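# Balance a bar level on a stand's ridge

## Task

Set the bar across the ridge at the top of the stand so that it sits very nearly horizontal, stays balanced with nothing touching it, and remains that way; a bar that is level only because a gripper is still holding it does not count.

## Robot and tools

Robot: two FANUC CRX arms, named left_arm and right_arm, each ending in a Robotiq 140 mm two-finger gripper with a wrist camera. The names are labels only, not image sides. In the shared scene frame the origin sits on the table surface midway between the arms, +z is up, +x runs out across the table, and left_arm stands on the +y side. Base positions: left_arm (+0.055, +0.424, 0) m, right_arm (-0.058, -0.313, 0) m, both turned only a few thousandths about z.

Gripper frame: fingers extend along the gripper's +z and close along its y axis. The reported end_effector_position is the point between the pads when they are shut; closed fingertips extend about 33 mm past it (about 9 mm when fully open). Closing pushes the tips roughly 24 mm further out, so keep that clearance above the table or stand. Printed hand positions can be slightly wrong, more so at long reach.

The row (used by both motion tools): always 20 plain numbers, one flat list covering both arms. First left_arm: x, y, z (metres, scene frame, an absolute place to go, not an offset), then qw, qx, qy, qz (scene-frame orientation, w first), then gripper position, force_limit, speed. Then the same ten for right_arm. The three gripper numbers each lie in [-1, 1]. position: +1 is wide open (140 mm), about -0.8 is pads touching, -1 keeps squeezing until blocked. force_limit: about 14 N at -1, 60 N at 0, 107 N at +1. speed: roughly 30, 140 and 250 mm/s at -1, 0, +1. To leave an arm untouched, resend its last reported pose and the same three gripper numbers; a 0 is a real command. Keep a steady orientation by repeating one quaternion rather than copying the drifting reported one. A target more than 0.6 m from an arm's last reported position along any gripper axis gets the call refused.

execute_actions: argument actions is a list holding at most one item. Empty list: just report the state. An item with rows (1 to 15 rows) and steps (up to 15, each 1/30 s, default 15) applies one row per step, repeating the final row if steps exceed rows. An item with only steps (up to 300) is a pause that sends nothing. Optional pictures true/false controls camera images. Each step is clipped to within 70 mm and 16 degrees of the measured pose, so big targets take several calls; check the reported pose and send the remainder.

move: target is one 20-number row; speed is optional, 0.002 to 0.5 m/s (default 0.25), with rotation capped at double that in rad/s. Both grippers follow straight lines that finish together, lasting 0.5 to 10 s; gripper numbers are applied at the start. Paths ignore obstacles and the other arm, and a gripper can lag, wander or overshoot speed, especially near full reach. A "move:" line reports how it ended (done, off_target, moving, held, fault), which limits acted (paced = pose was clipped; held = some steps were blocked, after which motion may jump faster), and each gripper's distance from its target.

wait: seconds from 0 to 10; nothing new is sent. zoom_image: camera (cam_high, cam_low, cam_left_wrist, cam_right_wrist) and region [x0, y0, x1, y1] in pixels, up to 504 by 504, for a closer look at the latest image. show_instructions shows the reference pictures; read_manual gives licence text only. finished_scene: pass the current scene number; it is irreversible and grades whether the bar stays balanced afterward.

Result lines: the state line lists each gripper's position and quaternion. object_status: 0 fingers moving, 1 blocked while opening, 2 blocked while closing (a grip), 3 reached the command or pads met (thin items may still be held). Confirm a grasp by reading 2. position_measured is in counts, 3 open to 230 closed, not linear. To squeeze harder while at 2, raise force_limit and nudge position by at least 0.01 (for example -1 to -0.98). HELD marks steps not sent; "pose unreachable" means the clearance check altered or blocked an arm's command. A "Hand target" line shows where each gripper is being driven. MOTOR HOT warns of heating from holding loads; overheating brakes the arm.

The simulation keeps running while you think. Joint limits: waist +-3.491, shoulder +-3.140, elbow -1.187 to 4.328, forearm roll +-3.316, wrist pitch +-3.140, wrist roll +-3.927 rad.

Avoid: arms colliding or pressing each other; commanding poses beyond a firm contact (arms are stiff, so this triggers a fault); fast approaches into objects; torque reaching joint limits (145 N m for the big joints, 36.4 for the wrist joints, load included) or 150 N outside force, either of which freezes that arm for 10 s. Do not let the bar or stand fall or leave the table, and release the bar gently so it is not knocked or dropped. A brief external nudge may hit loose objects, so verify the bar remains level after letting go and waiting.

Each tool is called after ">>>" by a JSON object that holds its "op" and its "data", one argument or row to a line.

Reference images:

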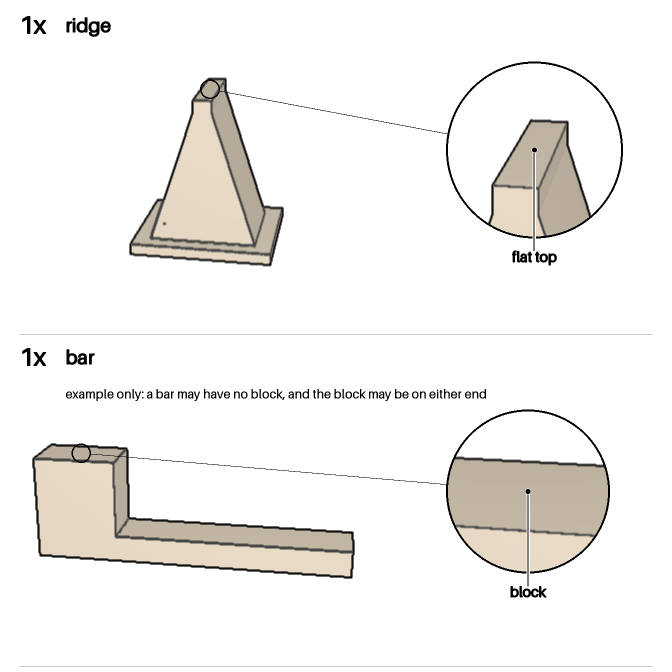

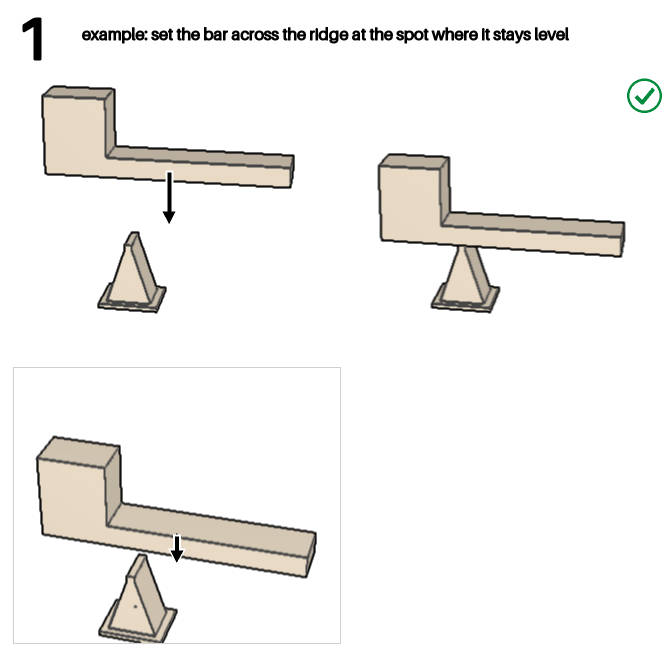

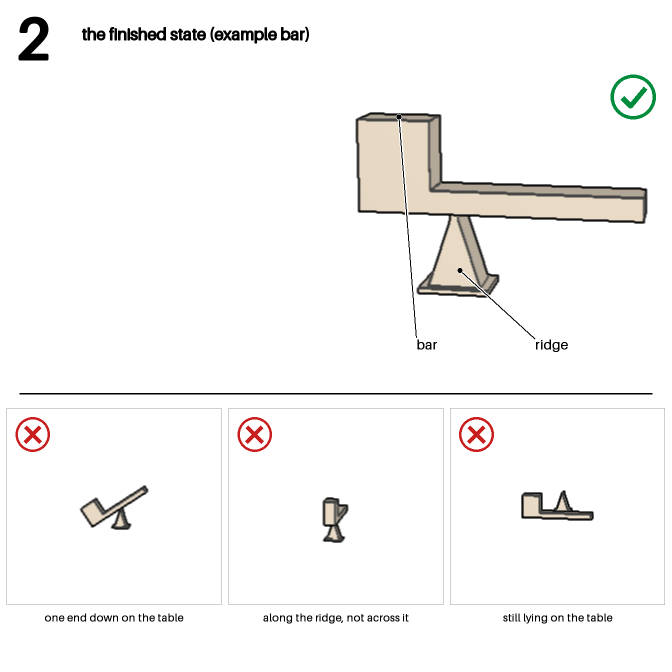

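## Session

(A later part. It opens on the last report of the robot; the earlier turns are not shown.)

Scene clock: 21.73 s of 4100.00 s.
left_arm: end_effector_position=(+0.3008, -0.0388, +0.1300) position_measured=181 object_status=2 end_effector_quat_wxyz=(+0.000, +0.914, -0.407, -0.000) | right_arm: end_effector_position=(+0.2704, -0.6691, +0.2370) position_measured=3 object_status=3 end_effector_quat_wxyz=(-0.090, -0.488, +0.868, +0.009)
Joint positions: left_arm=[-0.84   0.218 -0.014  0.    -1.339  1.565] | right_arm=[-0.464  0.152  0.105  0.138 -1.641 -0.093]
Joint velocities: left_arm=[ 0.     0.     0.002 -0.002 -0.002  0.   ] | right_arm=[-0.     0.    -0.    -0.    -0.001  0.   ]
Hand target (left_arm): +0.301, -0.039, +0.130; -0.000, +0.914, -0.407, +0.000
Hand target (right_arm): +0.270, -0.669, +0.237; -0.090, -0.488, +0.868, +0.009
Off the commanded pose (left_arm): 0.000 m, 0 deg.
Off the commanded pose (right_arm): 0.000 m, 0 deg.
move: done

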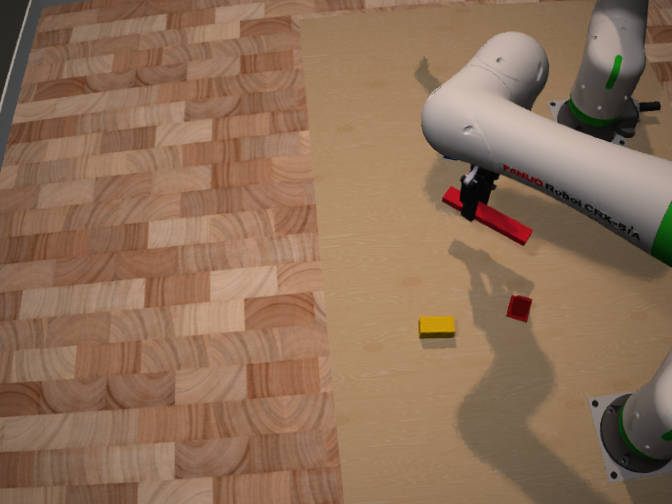

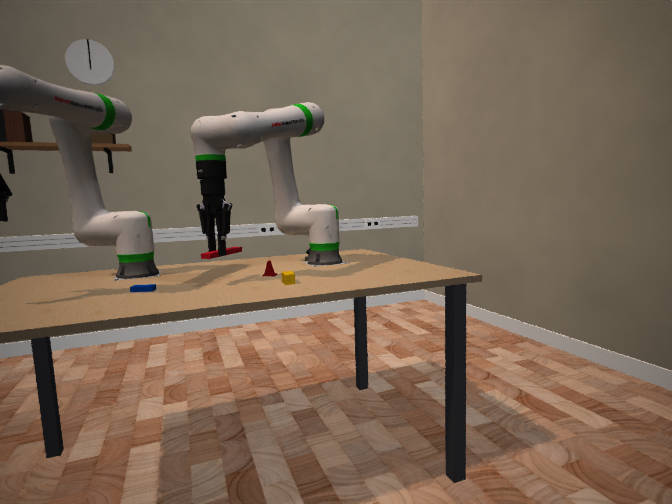

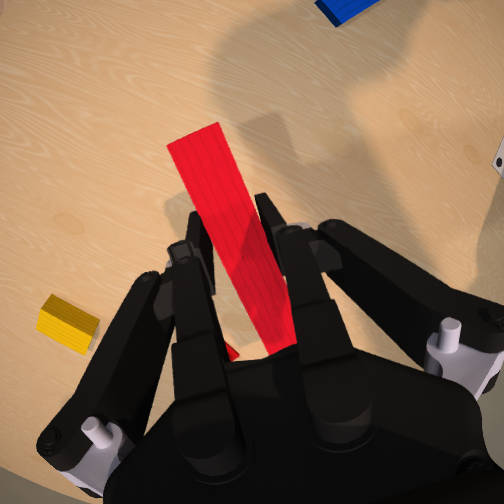

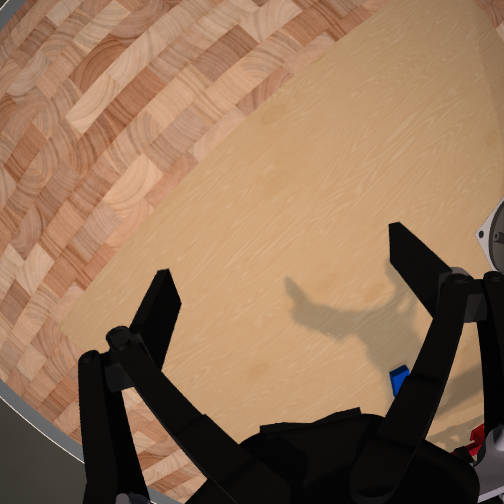

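>>> {"op": "move", "data": {
  "target": [0.301,-0.039,0.0365,0,0.914,-0.407,0,-1,0,0,0.2704,-0.6691,0.237,-0.09,-0.488,0.868,0.009,1,0,0],
  "speed": 0.1
}}

>>> {"op": "move", "data": {
  "target": [0.301,-0.039,0.0365,0,0.94,-0.342,0,0,0,0,0.2704,-0.6691,0.237,-0.09,-0.488,0.868,0.009,1,0,0],
  "speed": 0.05
}}

>>> {"op": "move", "data": {
  "target": [0.27,-0.013,0.0365,0,0.94,-0.342,0,0,0,0,0.2704,-0.6691,0.237,-0.09,-0.488,0.868,0.009,1,0,0],
  "speed": 0.1
}}

>>> {"op": "move", "data": {
  "target": [0.27,-0.013,0.0365,0,0.94,-0.342,0,-1,0,0,0.2704,-0.6691,0.237,-0.09,-0.488,0.868,0.009,1,0,0]
}}

>>> {"op": "zoom_image", "data": {
  "camera": "cam_high",
  "region": [420, 180, 580, 340]
}}

Scene clock: 29.10 s of 4100.00 s.
left_arm: end_effector_position=(+0.3012, -0.0392, +0.0365) position_measured=181 object_status=2 end_effector_quat_wxyz=(-0.000, +0.913, -0.407, +0.000) | right_arm: end_effector_position=(+0.2704, -0.6691, +0.2370) position_measured=3 object_status=3 end_effector_quat_wxyz=(-0.090, -0.488, +0.868, +0.009)
Joint positions: left_arm=[-0.84   0.294 -0.148 -0.    -1.128  1.564] | right_arm=[-0.464  0.152  0.105  0.138 -1.641 -0.093]
Joint velocities: left_arm=[ 0.     0.001 -0.001  0.002  0.002 -0.   ] | right_arm=[ 0.001  0.001 -0.    -0.001  0.    -0.003]
Hand target (left_arm): +0.301, -0.039, +0.036; +0.000, +0.913, -0.407, -0.000
Hand target (right_arm): +0.270, -0.669, +0.237; -0.090, -0.488, +0.868, +0.009
Off the commanded pose (left_arm): 0.000 m, 0 deg.
Off the commanded pose (right_arm): 0.000 m, 0 deg.
After step 90, 3.07 s passed at rest.
move: done

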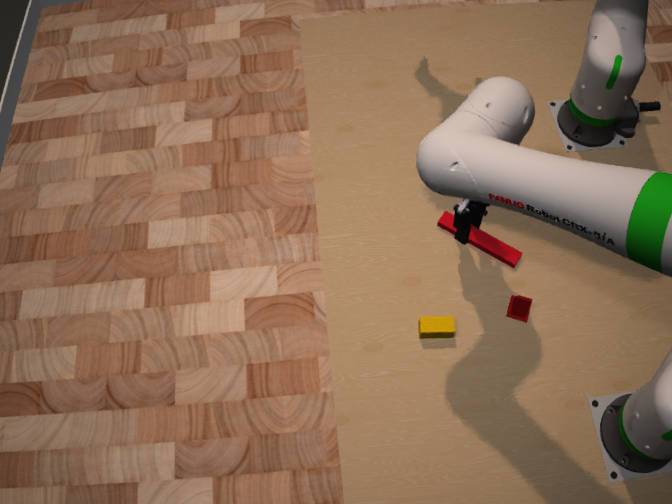

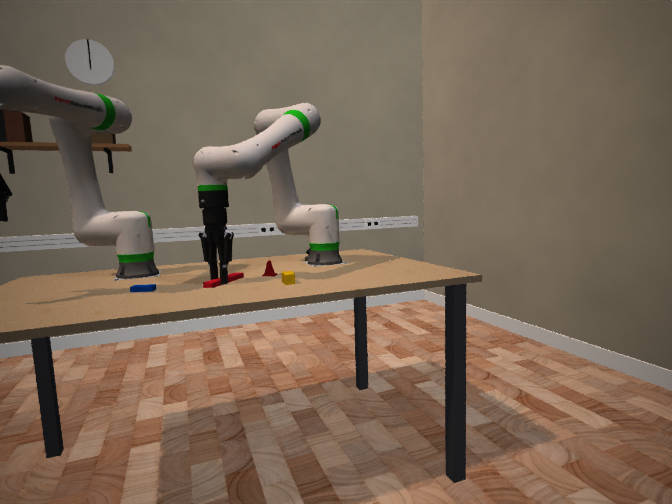

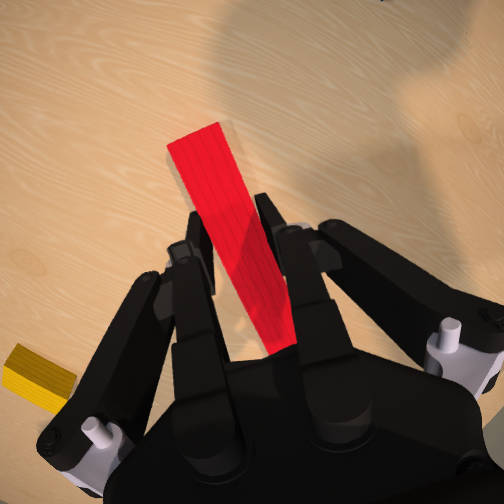

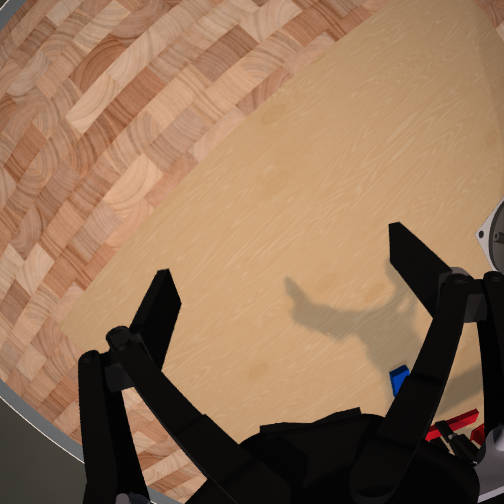

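Scene clock: 30.73 s of 4100.00 s.
left_arm: end_effector_position=(+0.3010, -0.0390, +0.0365) position_measured=129 object_status=3 end_effector_quat_wxyz=(+0.000, +0.940, -0.342, -0.000) | right_arm: end_effector_position=(+0.2704, -0.6691, +0.2370) position_measured=3 object_status=3 end_effector_quat_wxyz=(-0.090, -0.488, +0.868, +0.009)
Joint positions: left_arm=[-0.84   0.294 -0.149  0.    -1.128  1.705] | right_arm=[-0.464  0.152  0.105  0.138 -1.641 -0.093]
Joint velocities: left_arm=[ 0.    -0.002  0.    -0.     0.     0.005] | right_arm=[-0.     0.     0.     0.001 -0.001 -0.   ]
Hand target (left_arm): +0.301, -0.039, +0.036; +0.000, +0.940, -0.342, -0.000
Hand target (right_arm): +0.270, -0.669, +0.237; -0.090, -0.488, +0.868, +0.009
Off the commanded pose (left_arm): 0.000 m, 0 deg.
Off the commanded pose (right_arm): 0.000 m, 0 deg.
move: done

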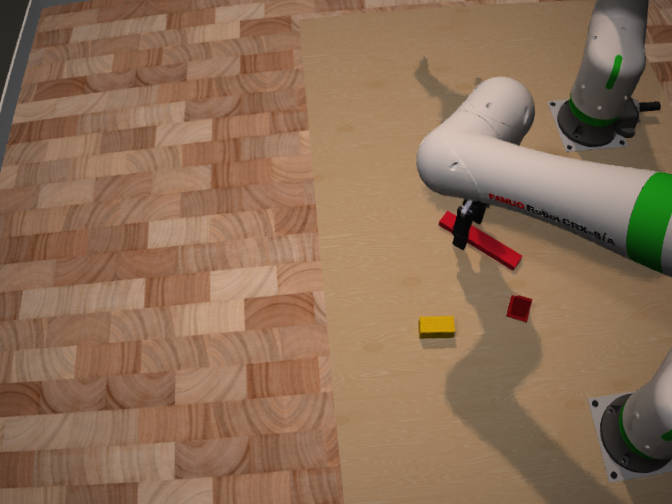

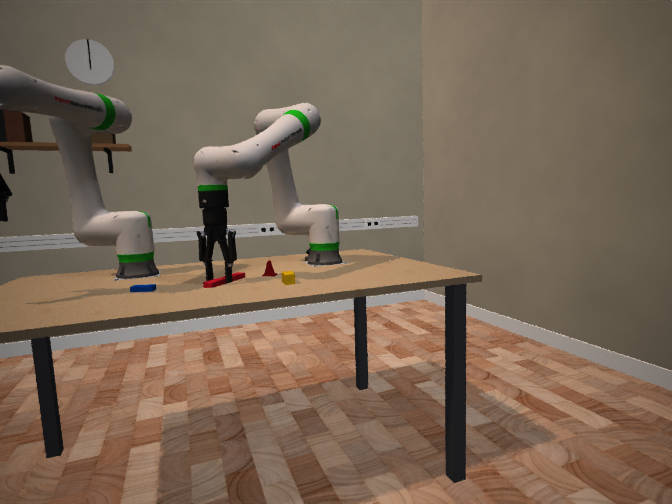

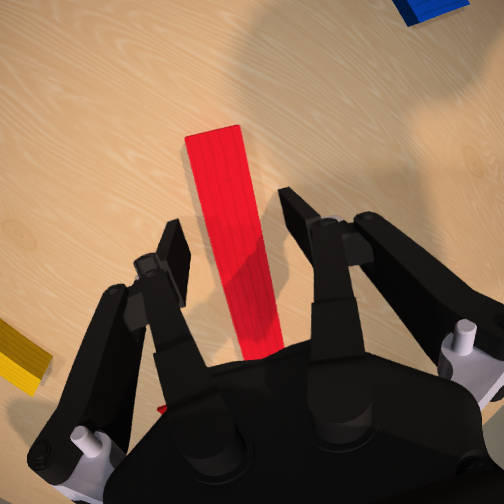

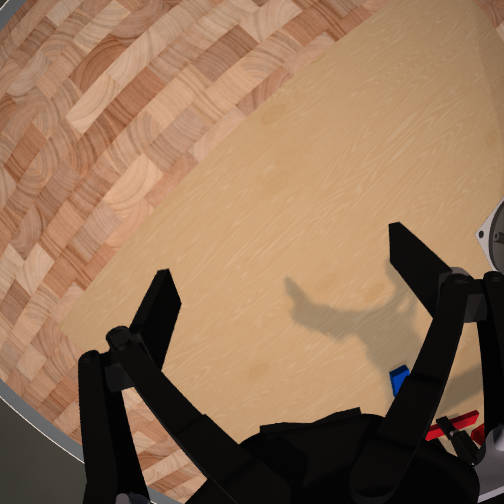

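Scene clock: 31.53 s of 4100.00 s.
left_arm: end_effector_position=(+0.2701, -0.0130, +0.0364) position_measured=129 object_status=3 end_effector_quat_wxyz=(+0.000, +0.940, -0.342, -0.000) | right_arm: end_effector_position=(+0.2704, -0.6691, +0.2370) position_measured=3 object_status=3 end_effector_quat_wxyz=(-0.090, -0.488, +0.868, +0.009)
Joint positions: left_arm=[-0.852  0.208 -0.258  0.    -1.105  1.716] | right_arm=[-0.464  0.152  0.105  0.138 -1.641 -0.093]
Joint velocities: left_arm=[-0.    -0.002 -0.002  0.001  0.001  0.   ] | right_arm=[ 0.002 -0.001 -0.    -0.     0.    -0.   ]
Hand target (left_arm): +0.270, -0.013, +0.036; +0.000, +0.940, -0.342, +0.000
Hand target (right_arm): +0.270, -0.669, +0.237; -0.090, -0.488, +0.868, +0.009
Off the commanded pose (left_arm): 0.000 m, 0 deg.
Off the commanded pose (right_arm): 0.000 m, 0 deg.
move: done

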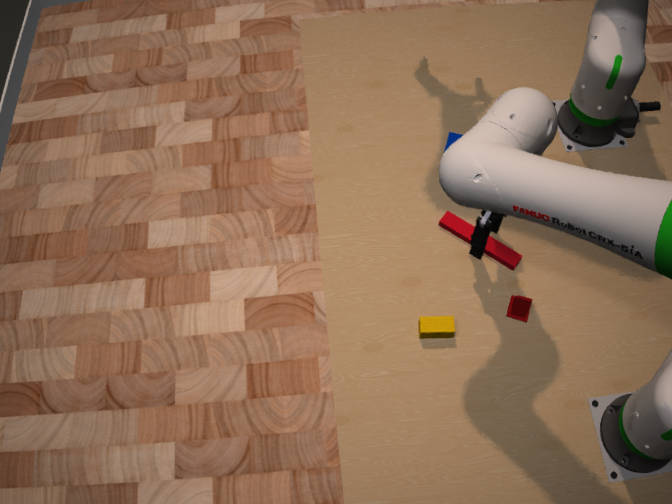

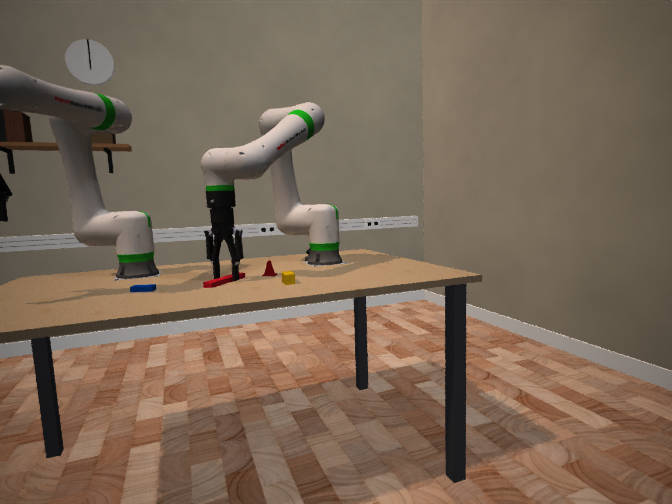

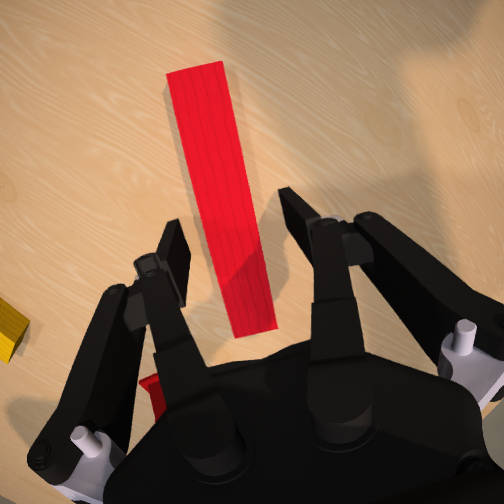

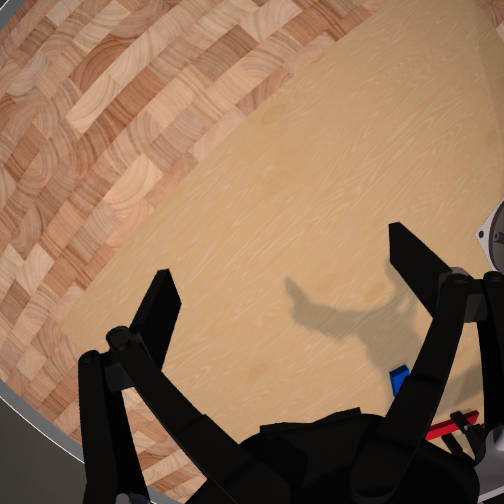

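Scene clock: 32.23 s of 4100.00 s.
left_arm: end_effector_position=(+0.2700, -0.0130, +0.0365) position_measured=185 object_status=2 end_effector_quat_wxyz=(+0.000, +0.940, -0.342, -0.000) | right_arm: end_effector_position=(+0.2704, -0.6691, +0.2370) position_measured=3 object_status=3 end_effector_quat_wxyz=(-0.090, -0.488, +0.868, +0.009)
Joint positions: left_arm=[-0.852  0.208 -0.258  0.    -1.105  1.716] | right_arm=[-0.464  0.152  0.105  0.138 -1.641 -0.093]
Joint velocities: left_arm=[-0.     0.    -0.    -0.    -0.001  0.001] | right_arm=[ 0.001  0.001  0.     0.    -0.001  0.   ]
Hand target (left_arm): +0.270, -0.013, +0.036; +0.000, +0.940, -0.342, +0.000
Hand target (right_arm): +0.270, -0.669, +0.237; -0.090, -0.488, +0.868, +0.009
Off the commanded pose (left_arm): 0.000 m, 0 deg.
Off the commanded pose (right_arm): 0.000 m, 0 deg.
move: done

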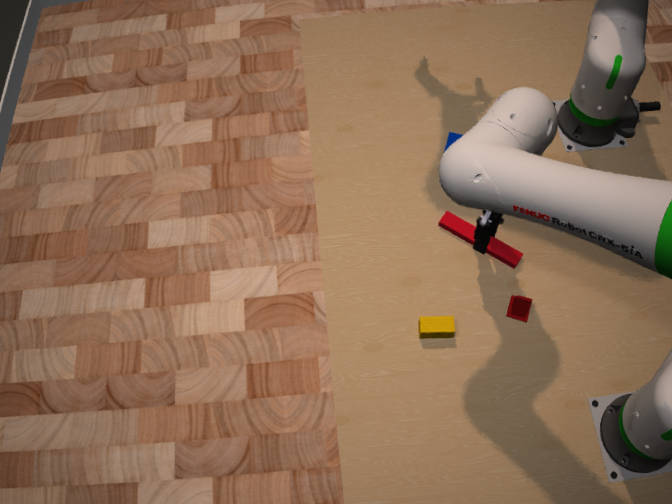

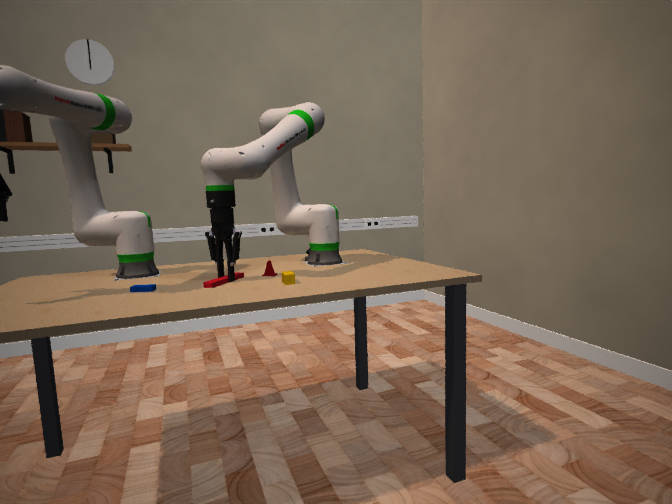

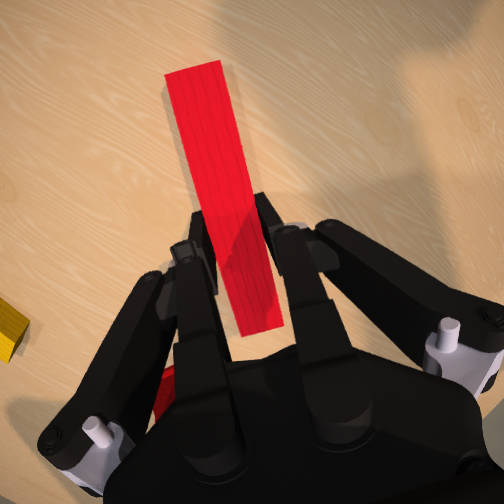

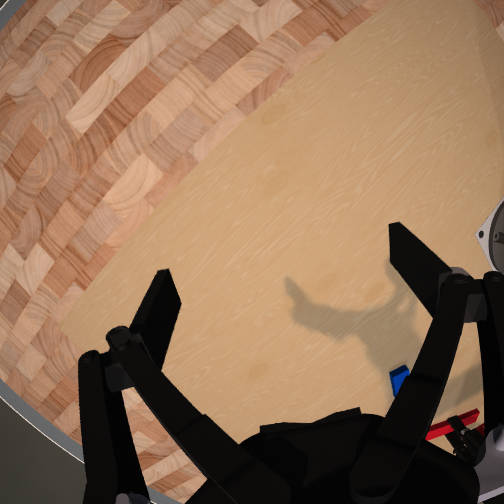

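Region (420, 180, 580, 340) of cam_high's 672x504 image, scaled by 3.150, with more detail than that image has.

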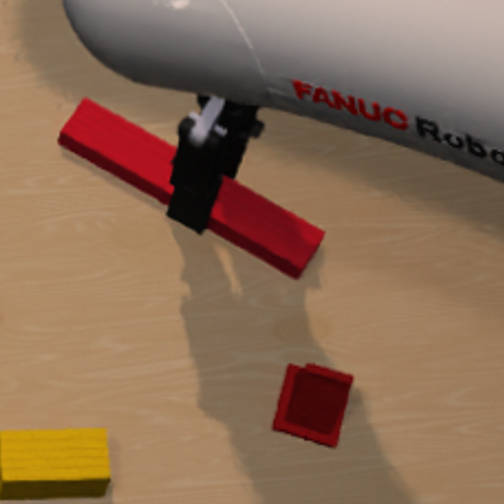

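>>> {"op": "move", "data": {
  "target": [0.27,-0.013,0.12,0,0.94,-0.342,0,-1,0,0,0.2704,-0.6691,0.237,-0.09,-0.488,0.868,0.009,1,0,0]
}}

>>> {"op": "move", "data": {
  "target": [0.224,0.142,0.11,0,0.581,-0.814,0,-1,0,0,0.2704,-0.6691,0.237,-0.09,-0.488,0.868,0.009,1,0,0]
}}

>>> {"op": "zoom_image", "data": {
  "camera": "cam_low",
  "region": [220, 220, 320, 290]
}}

>>> {"op": "zoom_image", "data": {
  "camera": "cam_high",
  "region": [450, 220, 600, 370]
}}

Scene clock: 40.27 s of 4100.00 s.
left_arm: end_effector_position=(+0.2698, -0.0128, +0.1200) position_measured=185 object_status=2 end_effector_quat_wxyz=(+0.000, +0.940, -0.342, -0.000) | right_arm: end_effector_position=(+0.2704, -0.6691, +0.2370) position_measured=3 object_status=3 end_effector_quat_wxyz=(-0.090, -0.488, +0.868, +0.009)
Joint positions: left_arm=[-0.852  0.132 -0.138  0.    -1.3    1.717] | right_arm=[-0.464  0.152  0.105  0.138 -1.641 -0.093]
Joint velocities: left_arm=[ 0.    -0.001  0.001 -0.002 -0.002 -0.001] | right_arm=[-0.     0.001 -0.     0.     0.     0.001]
Hand target (left_arm): +0.270, -0.013, +0.120; -0.000, +0.940, -0.342, +0.000
Hand target (right_arm): +0.270, -0.669, +0.237; -0.090, -0.488, +0.868, +0.009
Off the commanded pose (left_arm): 0.000 m, 0 deg.
Off the commanded pose (right_arm): 0.000 m, 0 deg.
After step 90, 4.20 s passed at rest.
move: done

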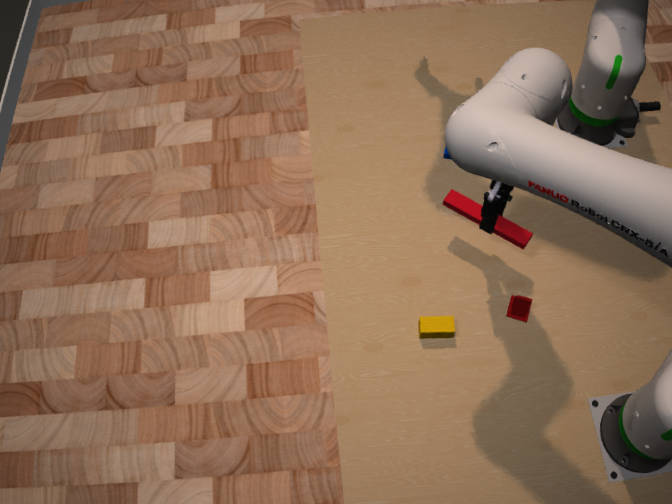

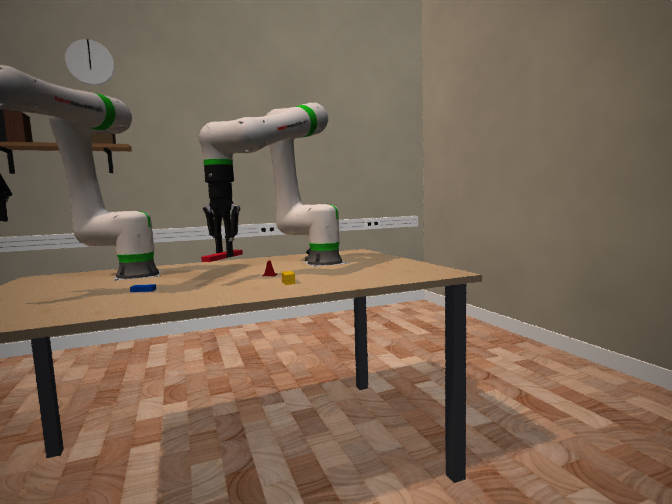

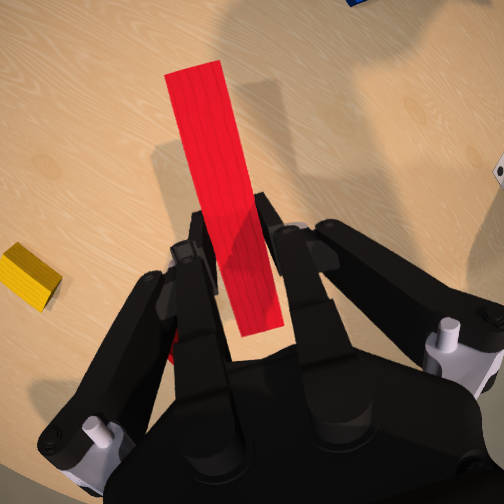

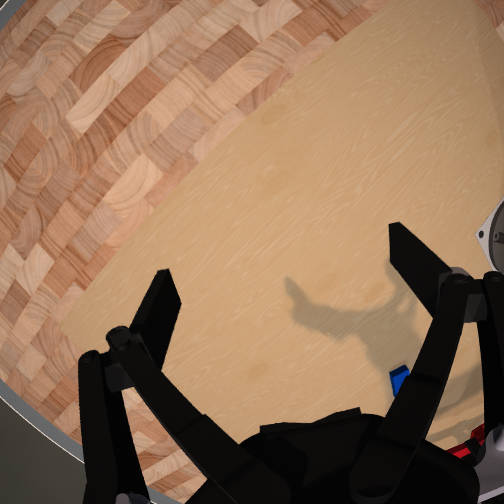

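Scene clock: 43.10 s of 4100.00 s.
left_arm: end_effector_position=(+0.2242, +0.1421, +0.1095) position_measured=185 object_status=2 end_effector_quat_wxyz=(+0.000, -0.581, +0.814, +0.000) | right_arm: end_effector_position=(+0.2704, -0.6691, +0.2370) position_measured=3 object_status=3 end_effector_quat_wxyz=(-0.090, -0.488, +0.868, +0.009)
Joint positions: left_arm=[-0.632 -0.28  -0.546 -0.001 -1.306  0.293] | right_arm=[-0.464  0.152  0.105  0.138 -1.641 -0.093]
Joint velocities: left_arm=[ 0.003 -0.002 -0.002  0.002  0.    -0.007] | right_arm=[ 0.001 -0.001  0.     0.    -0.001  0.   ]
Hand target (left_arm): +0.224, +0.142, +0.110; +0.000, -0.581, +0.814, +0.000
Hand target (right_arm): +0.270, -0.669, +0.237; -0.090, -0.488, +0.868, +0.009
Off the commanded pose (left_arm): 0.001 m, 0 deg.
Off the commanded pose (right_arm): 0.000 m, 0 deg.
move: done

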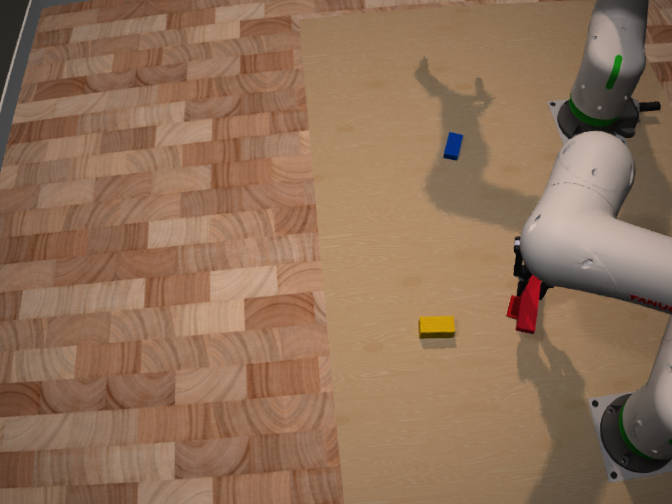

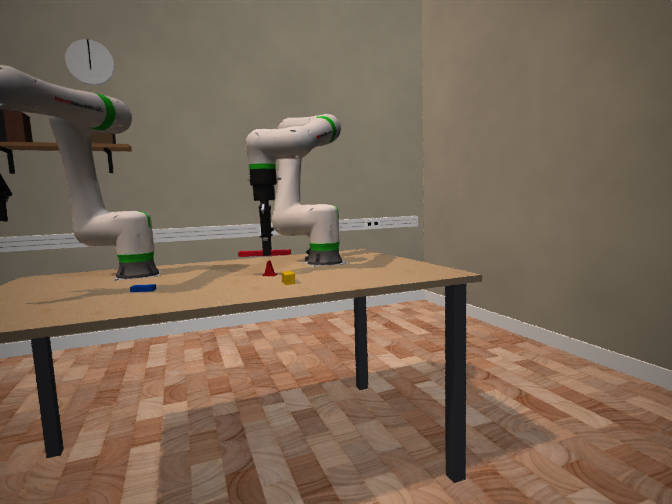

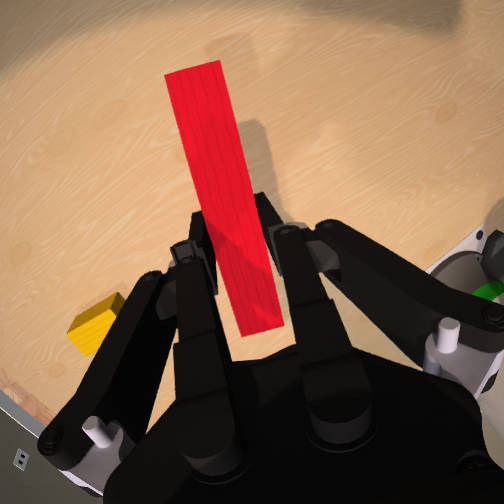

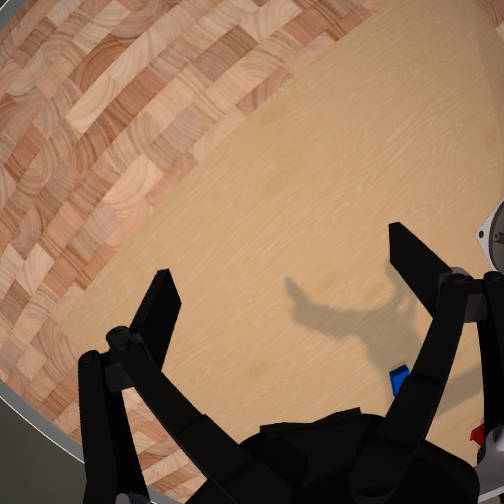

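Region (220, 220, 320, 290) of cam_low's 672x504 image, scaled by 5.040, with more detail than that image has; it fills the top 353 rows of this view, and the rest is white.

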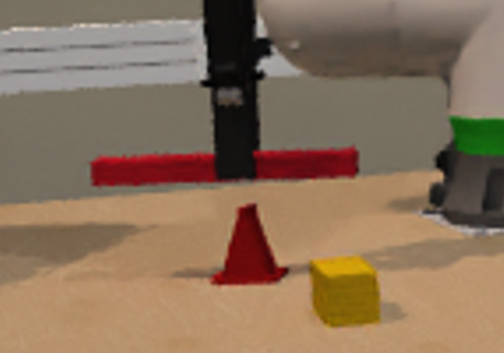

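Region (450, 220, 600, 370) of cam_high's 672x504 image, scaled by 3.360, with more detail than that image has.

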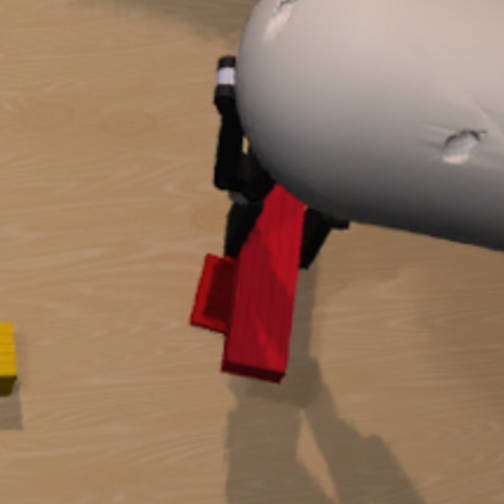

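>>> {"op": "move", "data": {
  "target": [0.2295,0.158,0.097,0,0.581,-0.814,0,-1,0,0,0.2704,-0.6691,0.237,-0.09,-0.488,0.868,0.009,1,0,0],
  "speed": 0.05
}}

>>> {"op": "zoom_image", "data": {
  "camera": "cam_low",
  "region": [230, 230, 310, 290]
}}

>>> {"op": "zoom_image", "data": {
  "camera": "cam_high",
  "region": [470, 250, 580, 360]
}}

Scene clock: 46.67 s of 4100.00 s.
left_arm: end_effector_position=(+0.2295, +0.1580, +0.0970) position_measured=185 object_status=2 end_effector_quat_wxyz=(+0.000, -0.581, +0.814, +0.000) | right_arm: end_effector_position=(+0.2704, -0.6691, +0.2370) position_measured=3 object_status=3 end_effector_quat_wxyz=(-0.090, -0.488, +0.868, +0.009)
Joint positions: left_arm=[-0.577 -0.303 -0.593 -0.    -1.281  0.238] | right_arm=[-0.464  0.152  0.105  0.138 -1.641 -0.093]
Joint velocities: left_arm=[ 0.002 -0.001 -0.002  0.     0.001 -0.002] | right_arm=[-0.002  0.001  0.     0.    -0.    -0.001]
Hand target (left_arm): +0.230, +0.158, +0.097; +0.000, -0.581, +0.814, +0.000
Hand target (right_arm): +0.270, -0.669, +0.237; -0.090, -0.488, +0.868, +0.009
Off the commanded pose (left_arm): 0.000 m, 0 deg.
Off the commanded pose (right_arm): 0.000 m, 0 deg.
move: done

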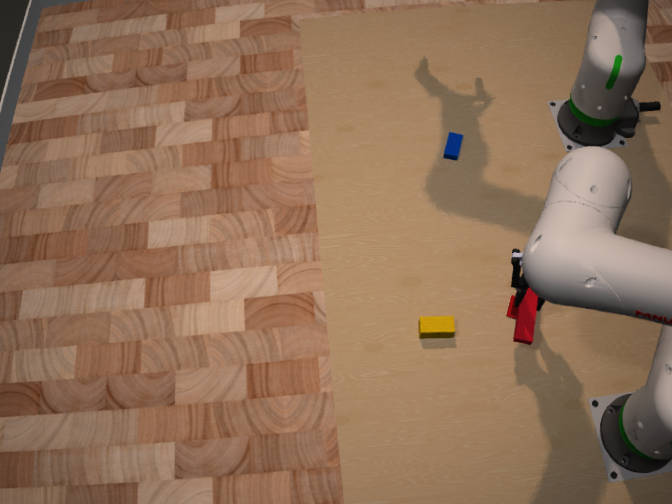

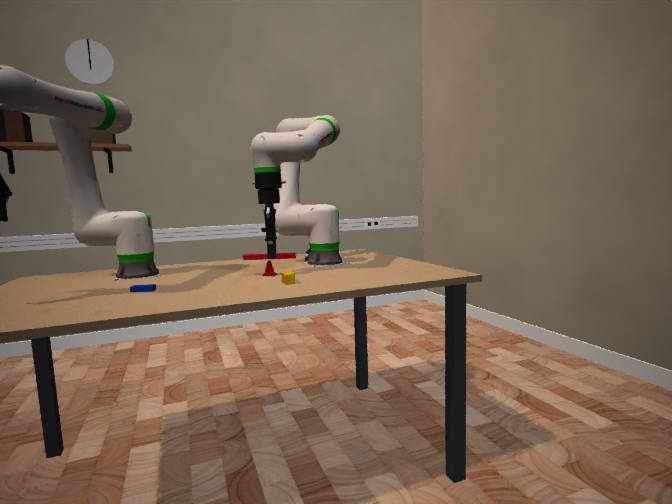

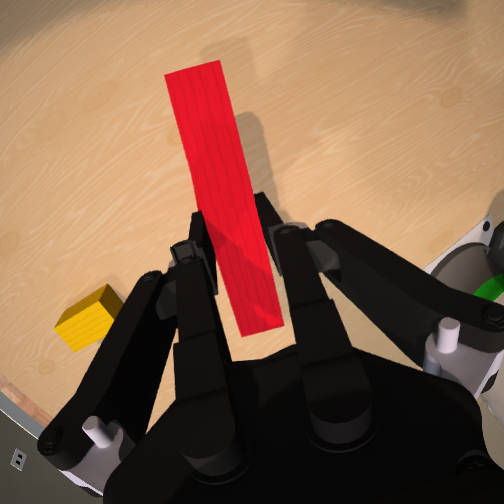

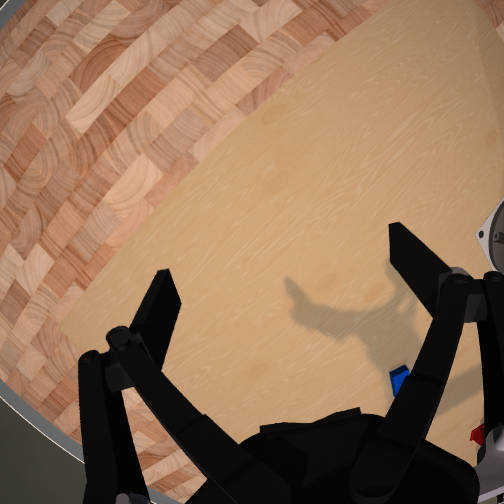

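Region (230, 230, 310, 290) of cam_low's 672x504 image, scaled by 6.300, with more detail than that image has; it fills the top 378 rows of this view, and the rest is white.

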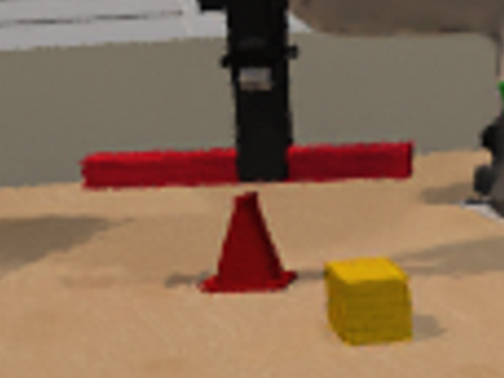

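Region (470, 250, 580, 360) of cam_high's 672x504 image, scaled by 4.582, with more detail than that image has.

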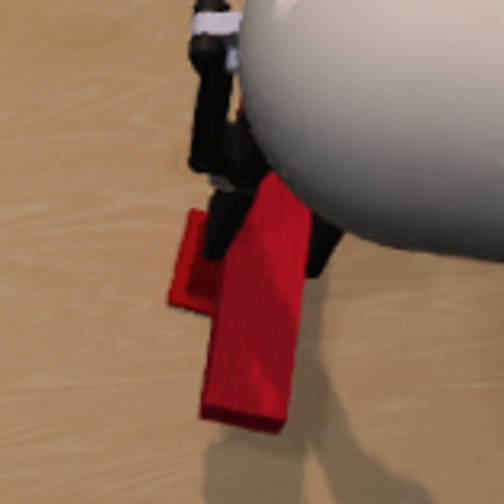

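>>> {"op": "move", "data": {
  "target": [0.2368,0.1545,0.093,0,0.581,-0.814,0,-1,0,0,0.2704,-0.6691,0.237,-0.09,-0.488,0.868,0.009,1,0,0],
  "speed": 0.02
}}

>>> {"op": "zoom_image", "data": {
  "camera": "cam_low",
  "region": [230, 230, 310, 290]
}}

Scene clock: 53.50 s of 4100.00 s.
left_arm: end_effector_position=(+0.2368, +0.1545, +0.0930) position_measured=185 object_status=2 end_effector_quat_wxyz=(-0.000, -0.581, +0.814, +0.000) | right_arm: end_effector_position=(+0.2704, -0.6691, +0.2370) position_measured=3 object_status=3 end_effector_quat_wxyz=(-0.090, -0.488, +0.868, +0.009)
Joint positions: left_arm=[-0.574 -0.279 -0.585  0.    -1.265  0.234] | right_arm=[-0.464  0.152  0.105  0.138 -1.641 -0.093]
Joint velocities: left_arm=[ 0.     0.003  0.001  0.001  0.002 -0.   ] | right_arm=[ 0.    -0.     0.     0.     0.001 -0.001]
Hand target (left_arm): +0.237, +0.154, +0.093; -0.000, -0.581, +0.814, +0.000
Hand target (right_arm): +0.270, -0.669, +0.237; -0.090, -0.488, +0.868, +0.009
Off the commanded pose (left_arm): 0.000 m, 0 deg.
Off the commanded pose (right_arm): 0.000 m, 0 deg.
After step 90, 3.13 s passed at rest.
move: done

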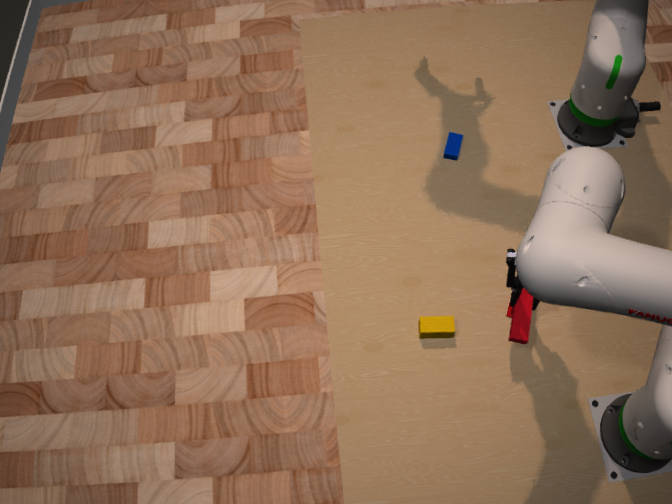

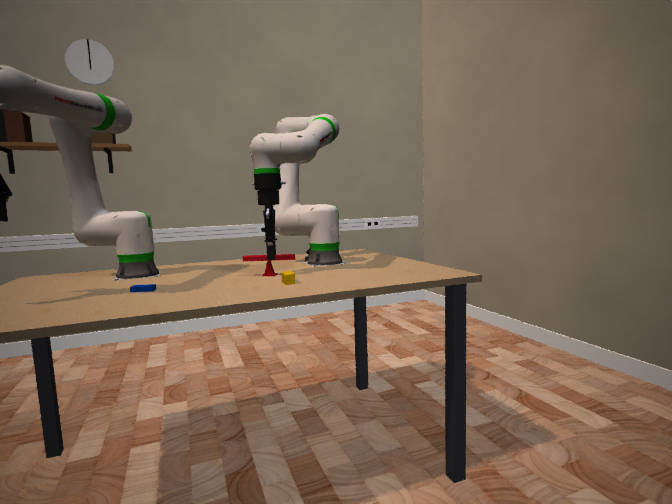

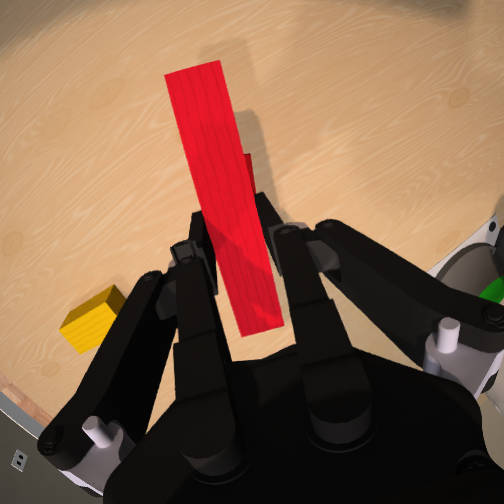

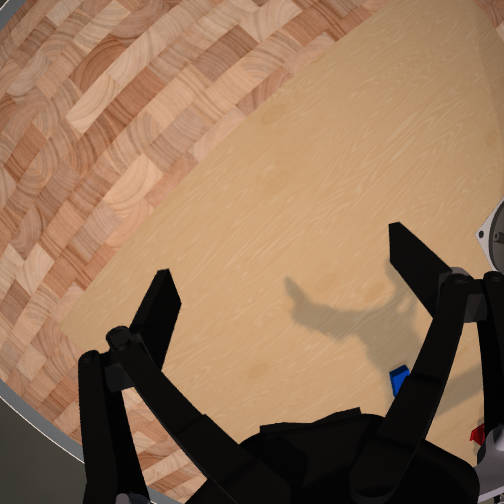

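Region (230, 230, 310, 290) of cam_low's 672x504 image, scaled by 6.300, with more detail than that image has; it fills the top 378 rows of this view, and the rest is white.

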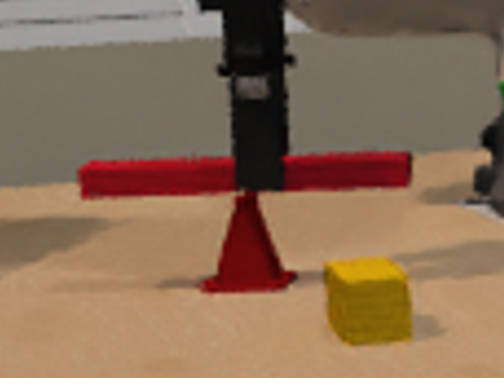

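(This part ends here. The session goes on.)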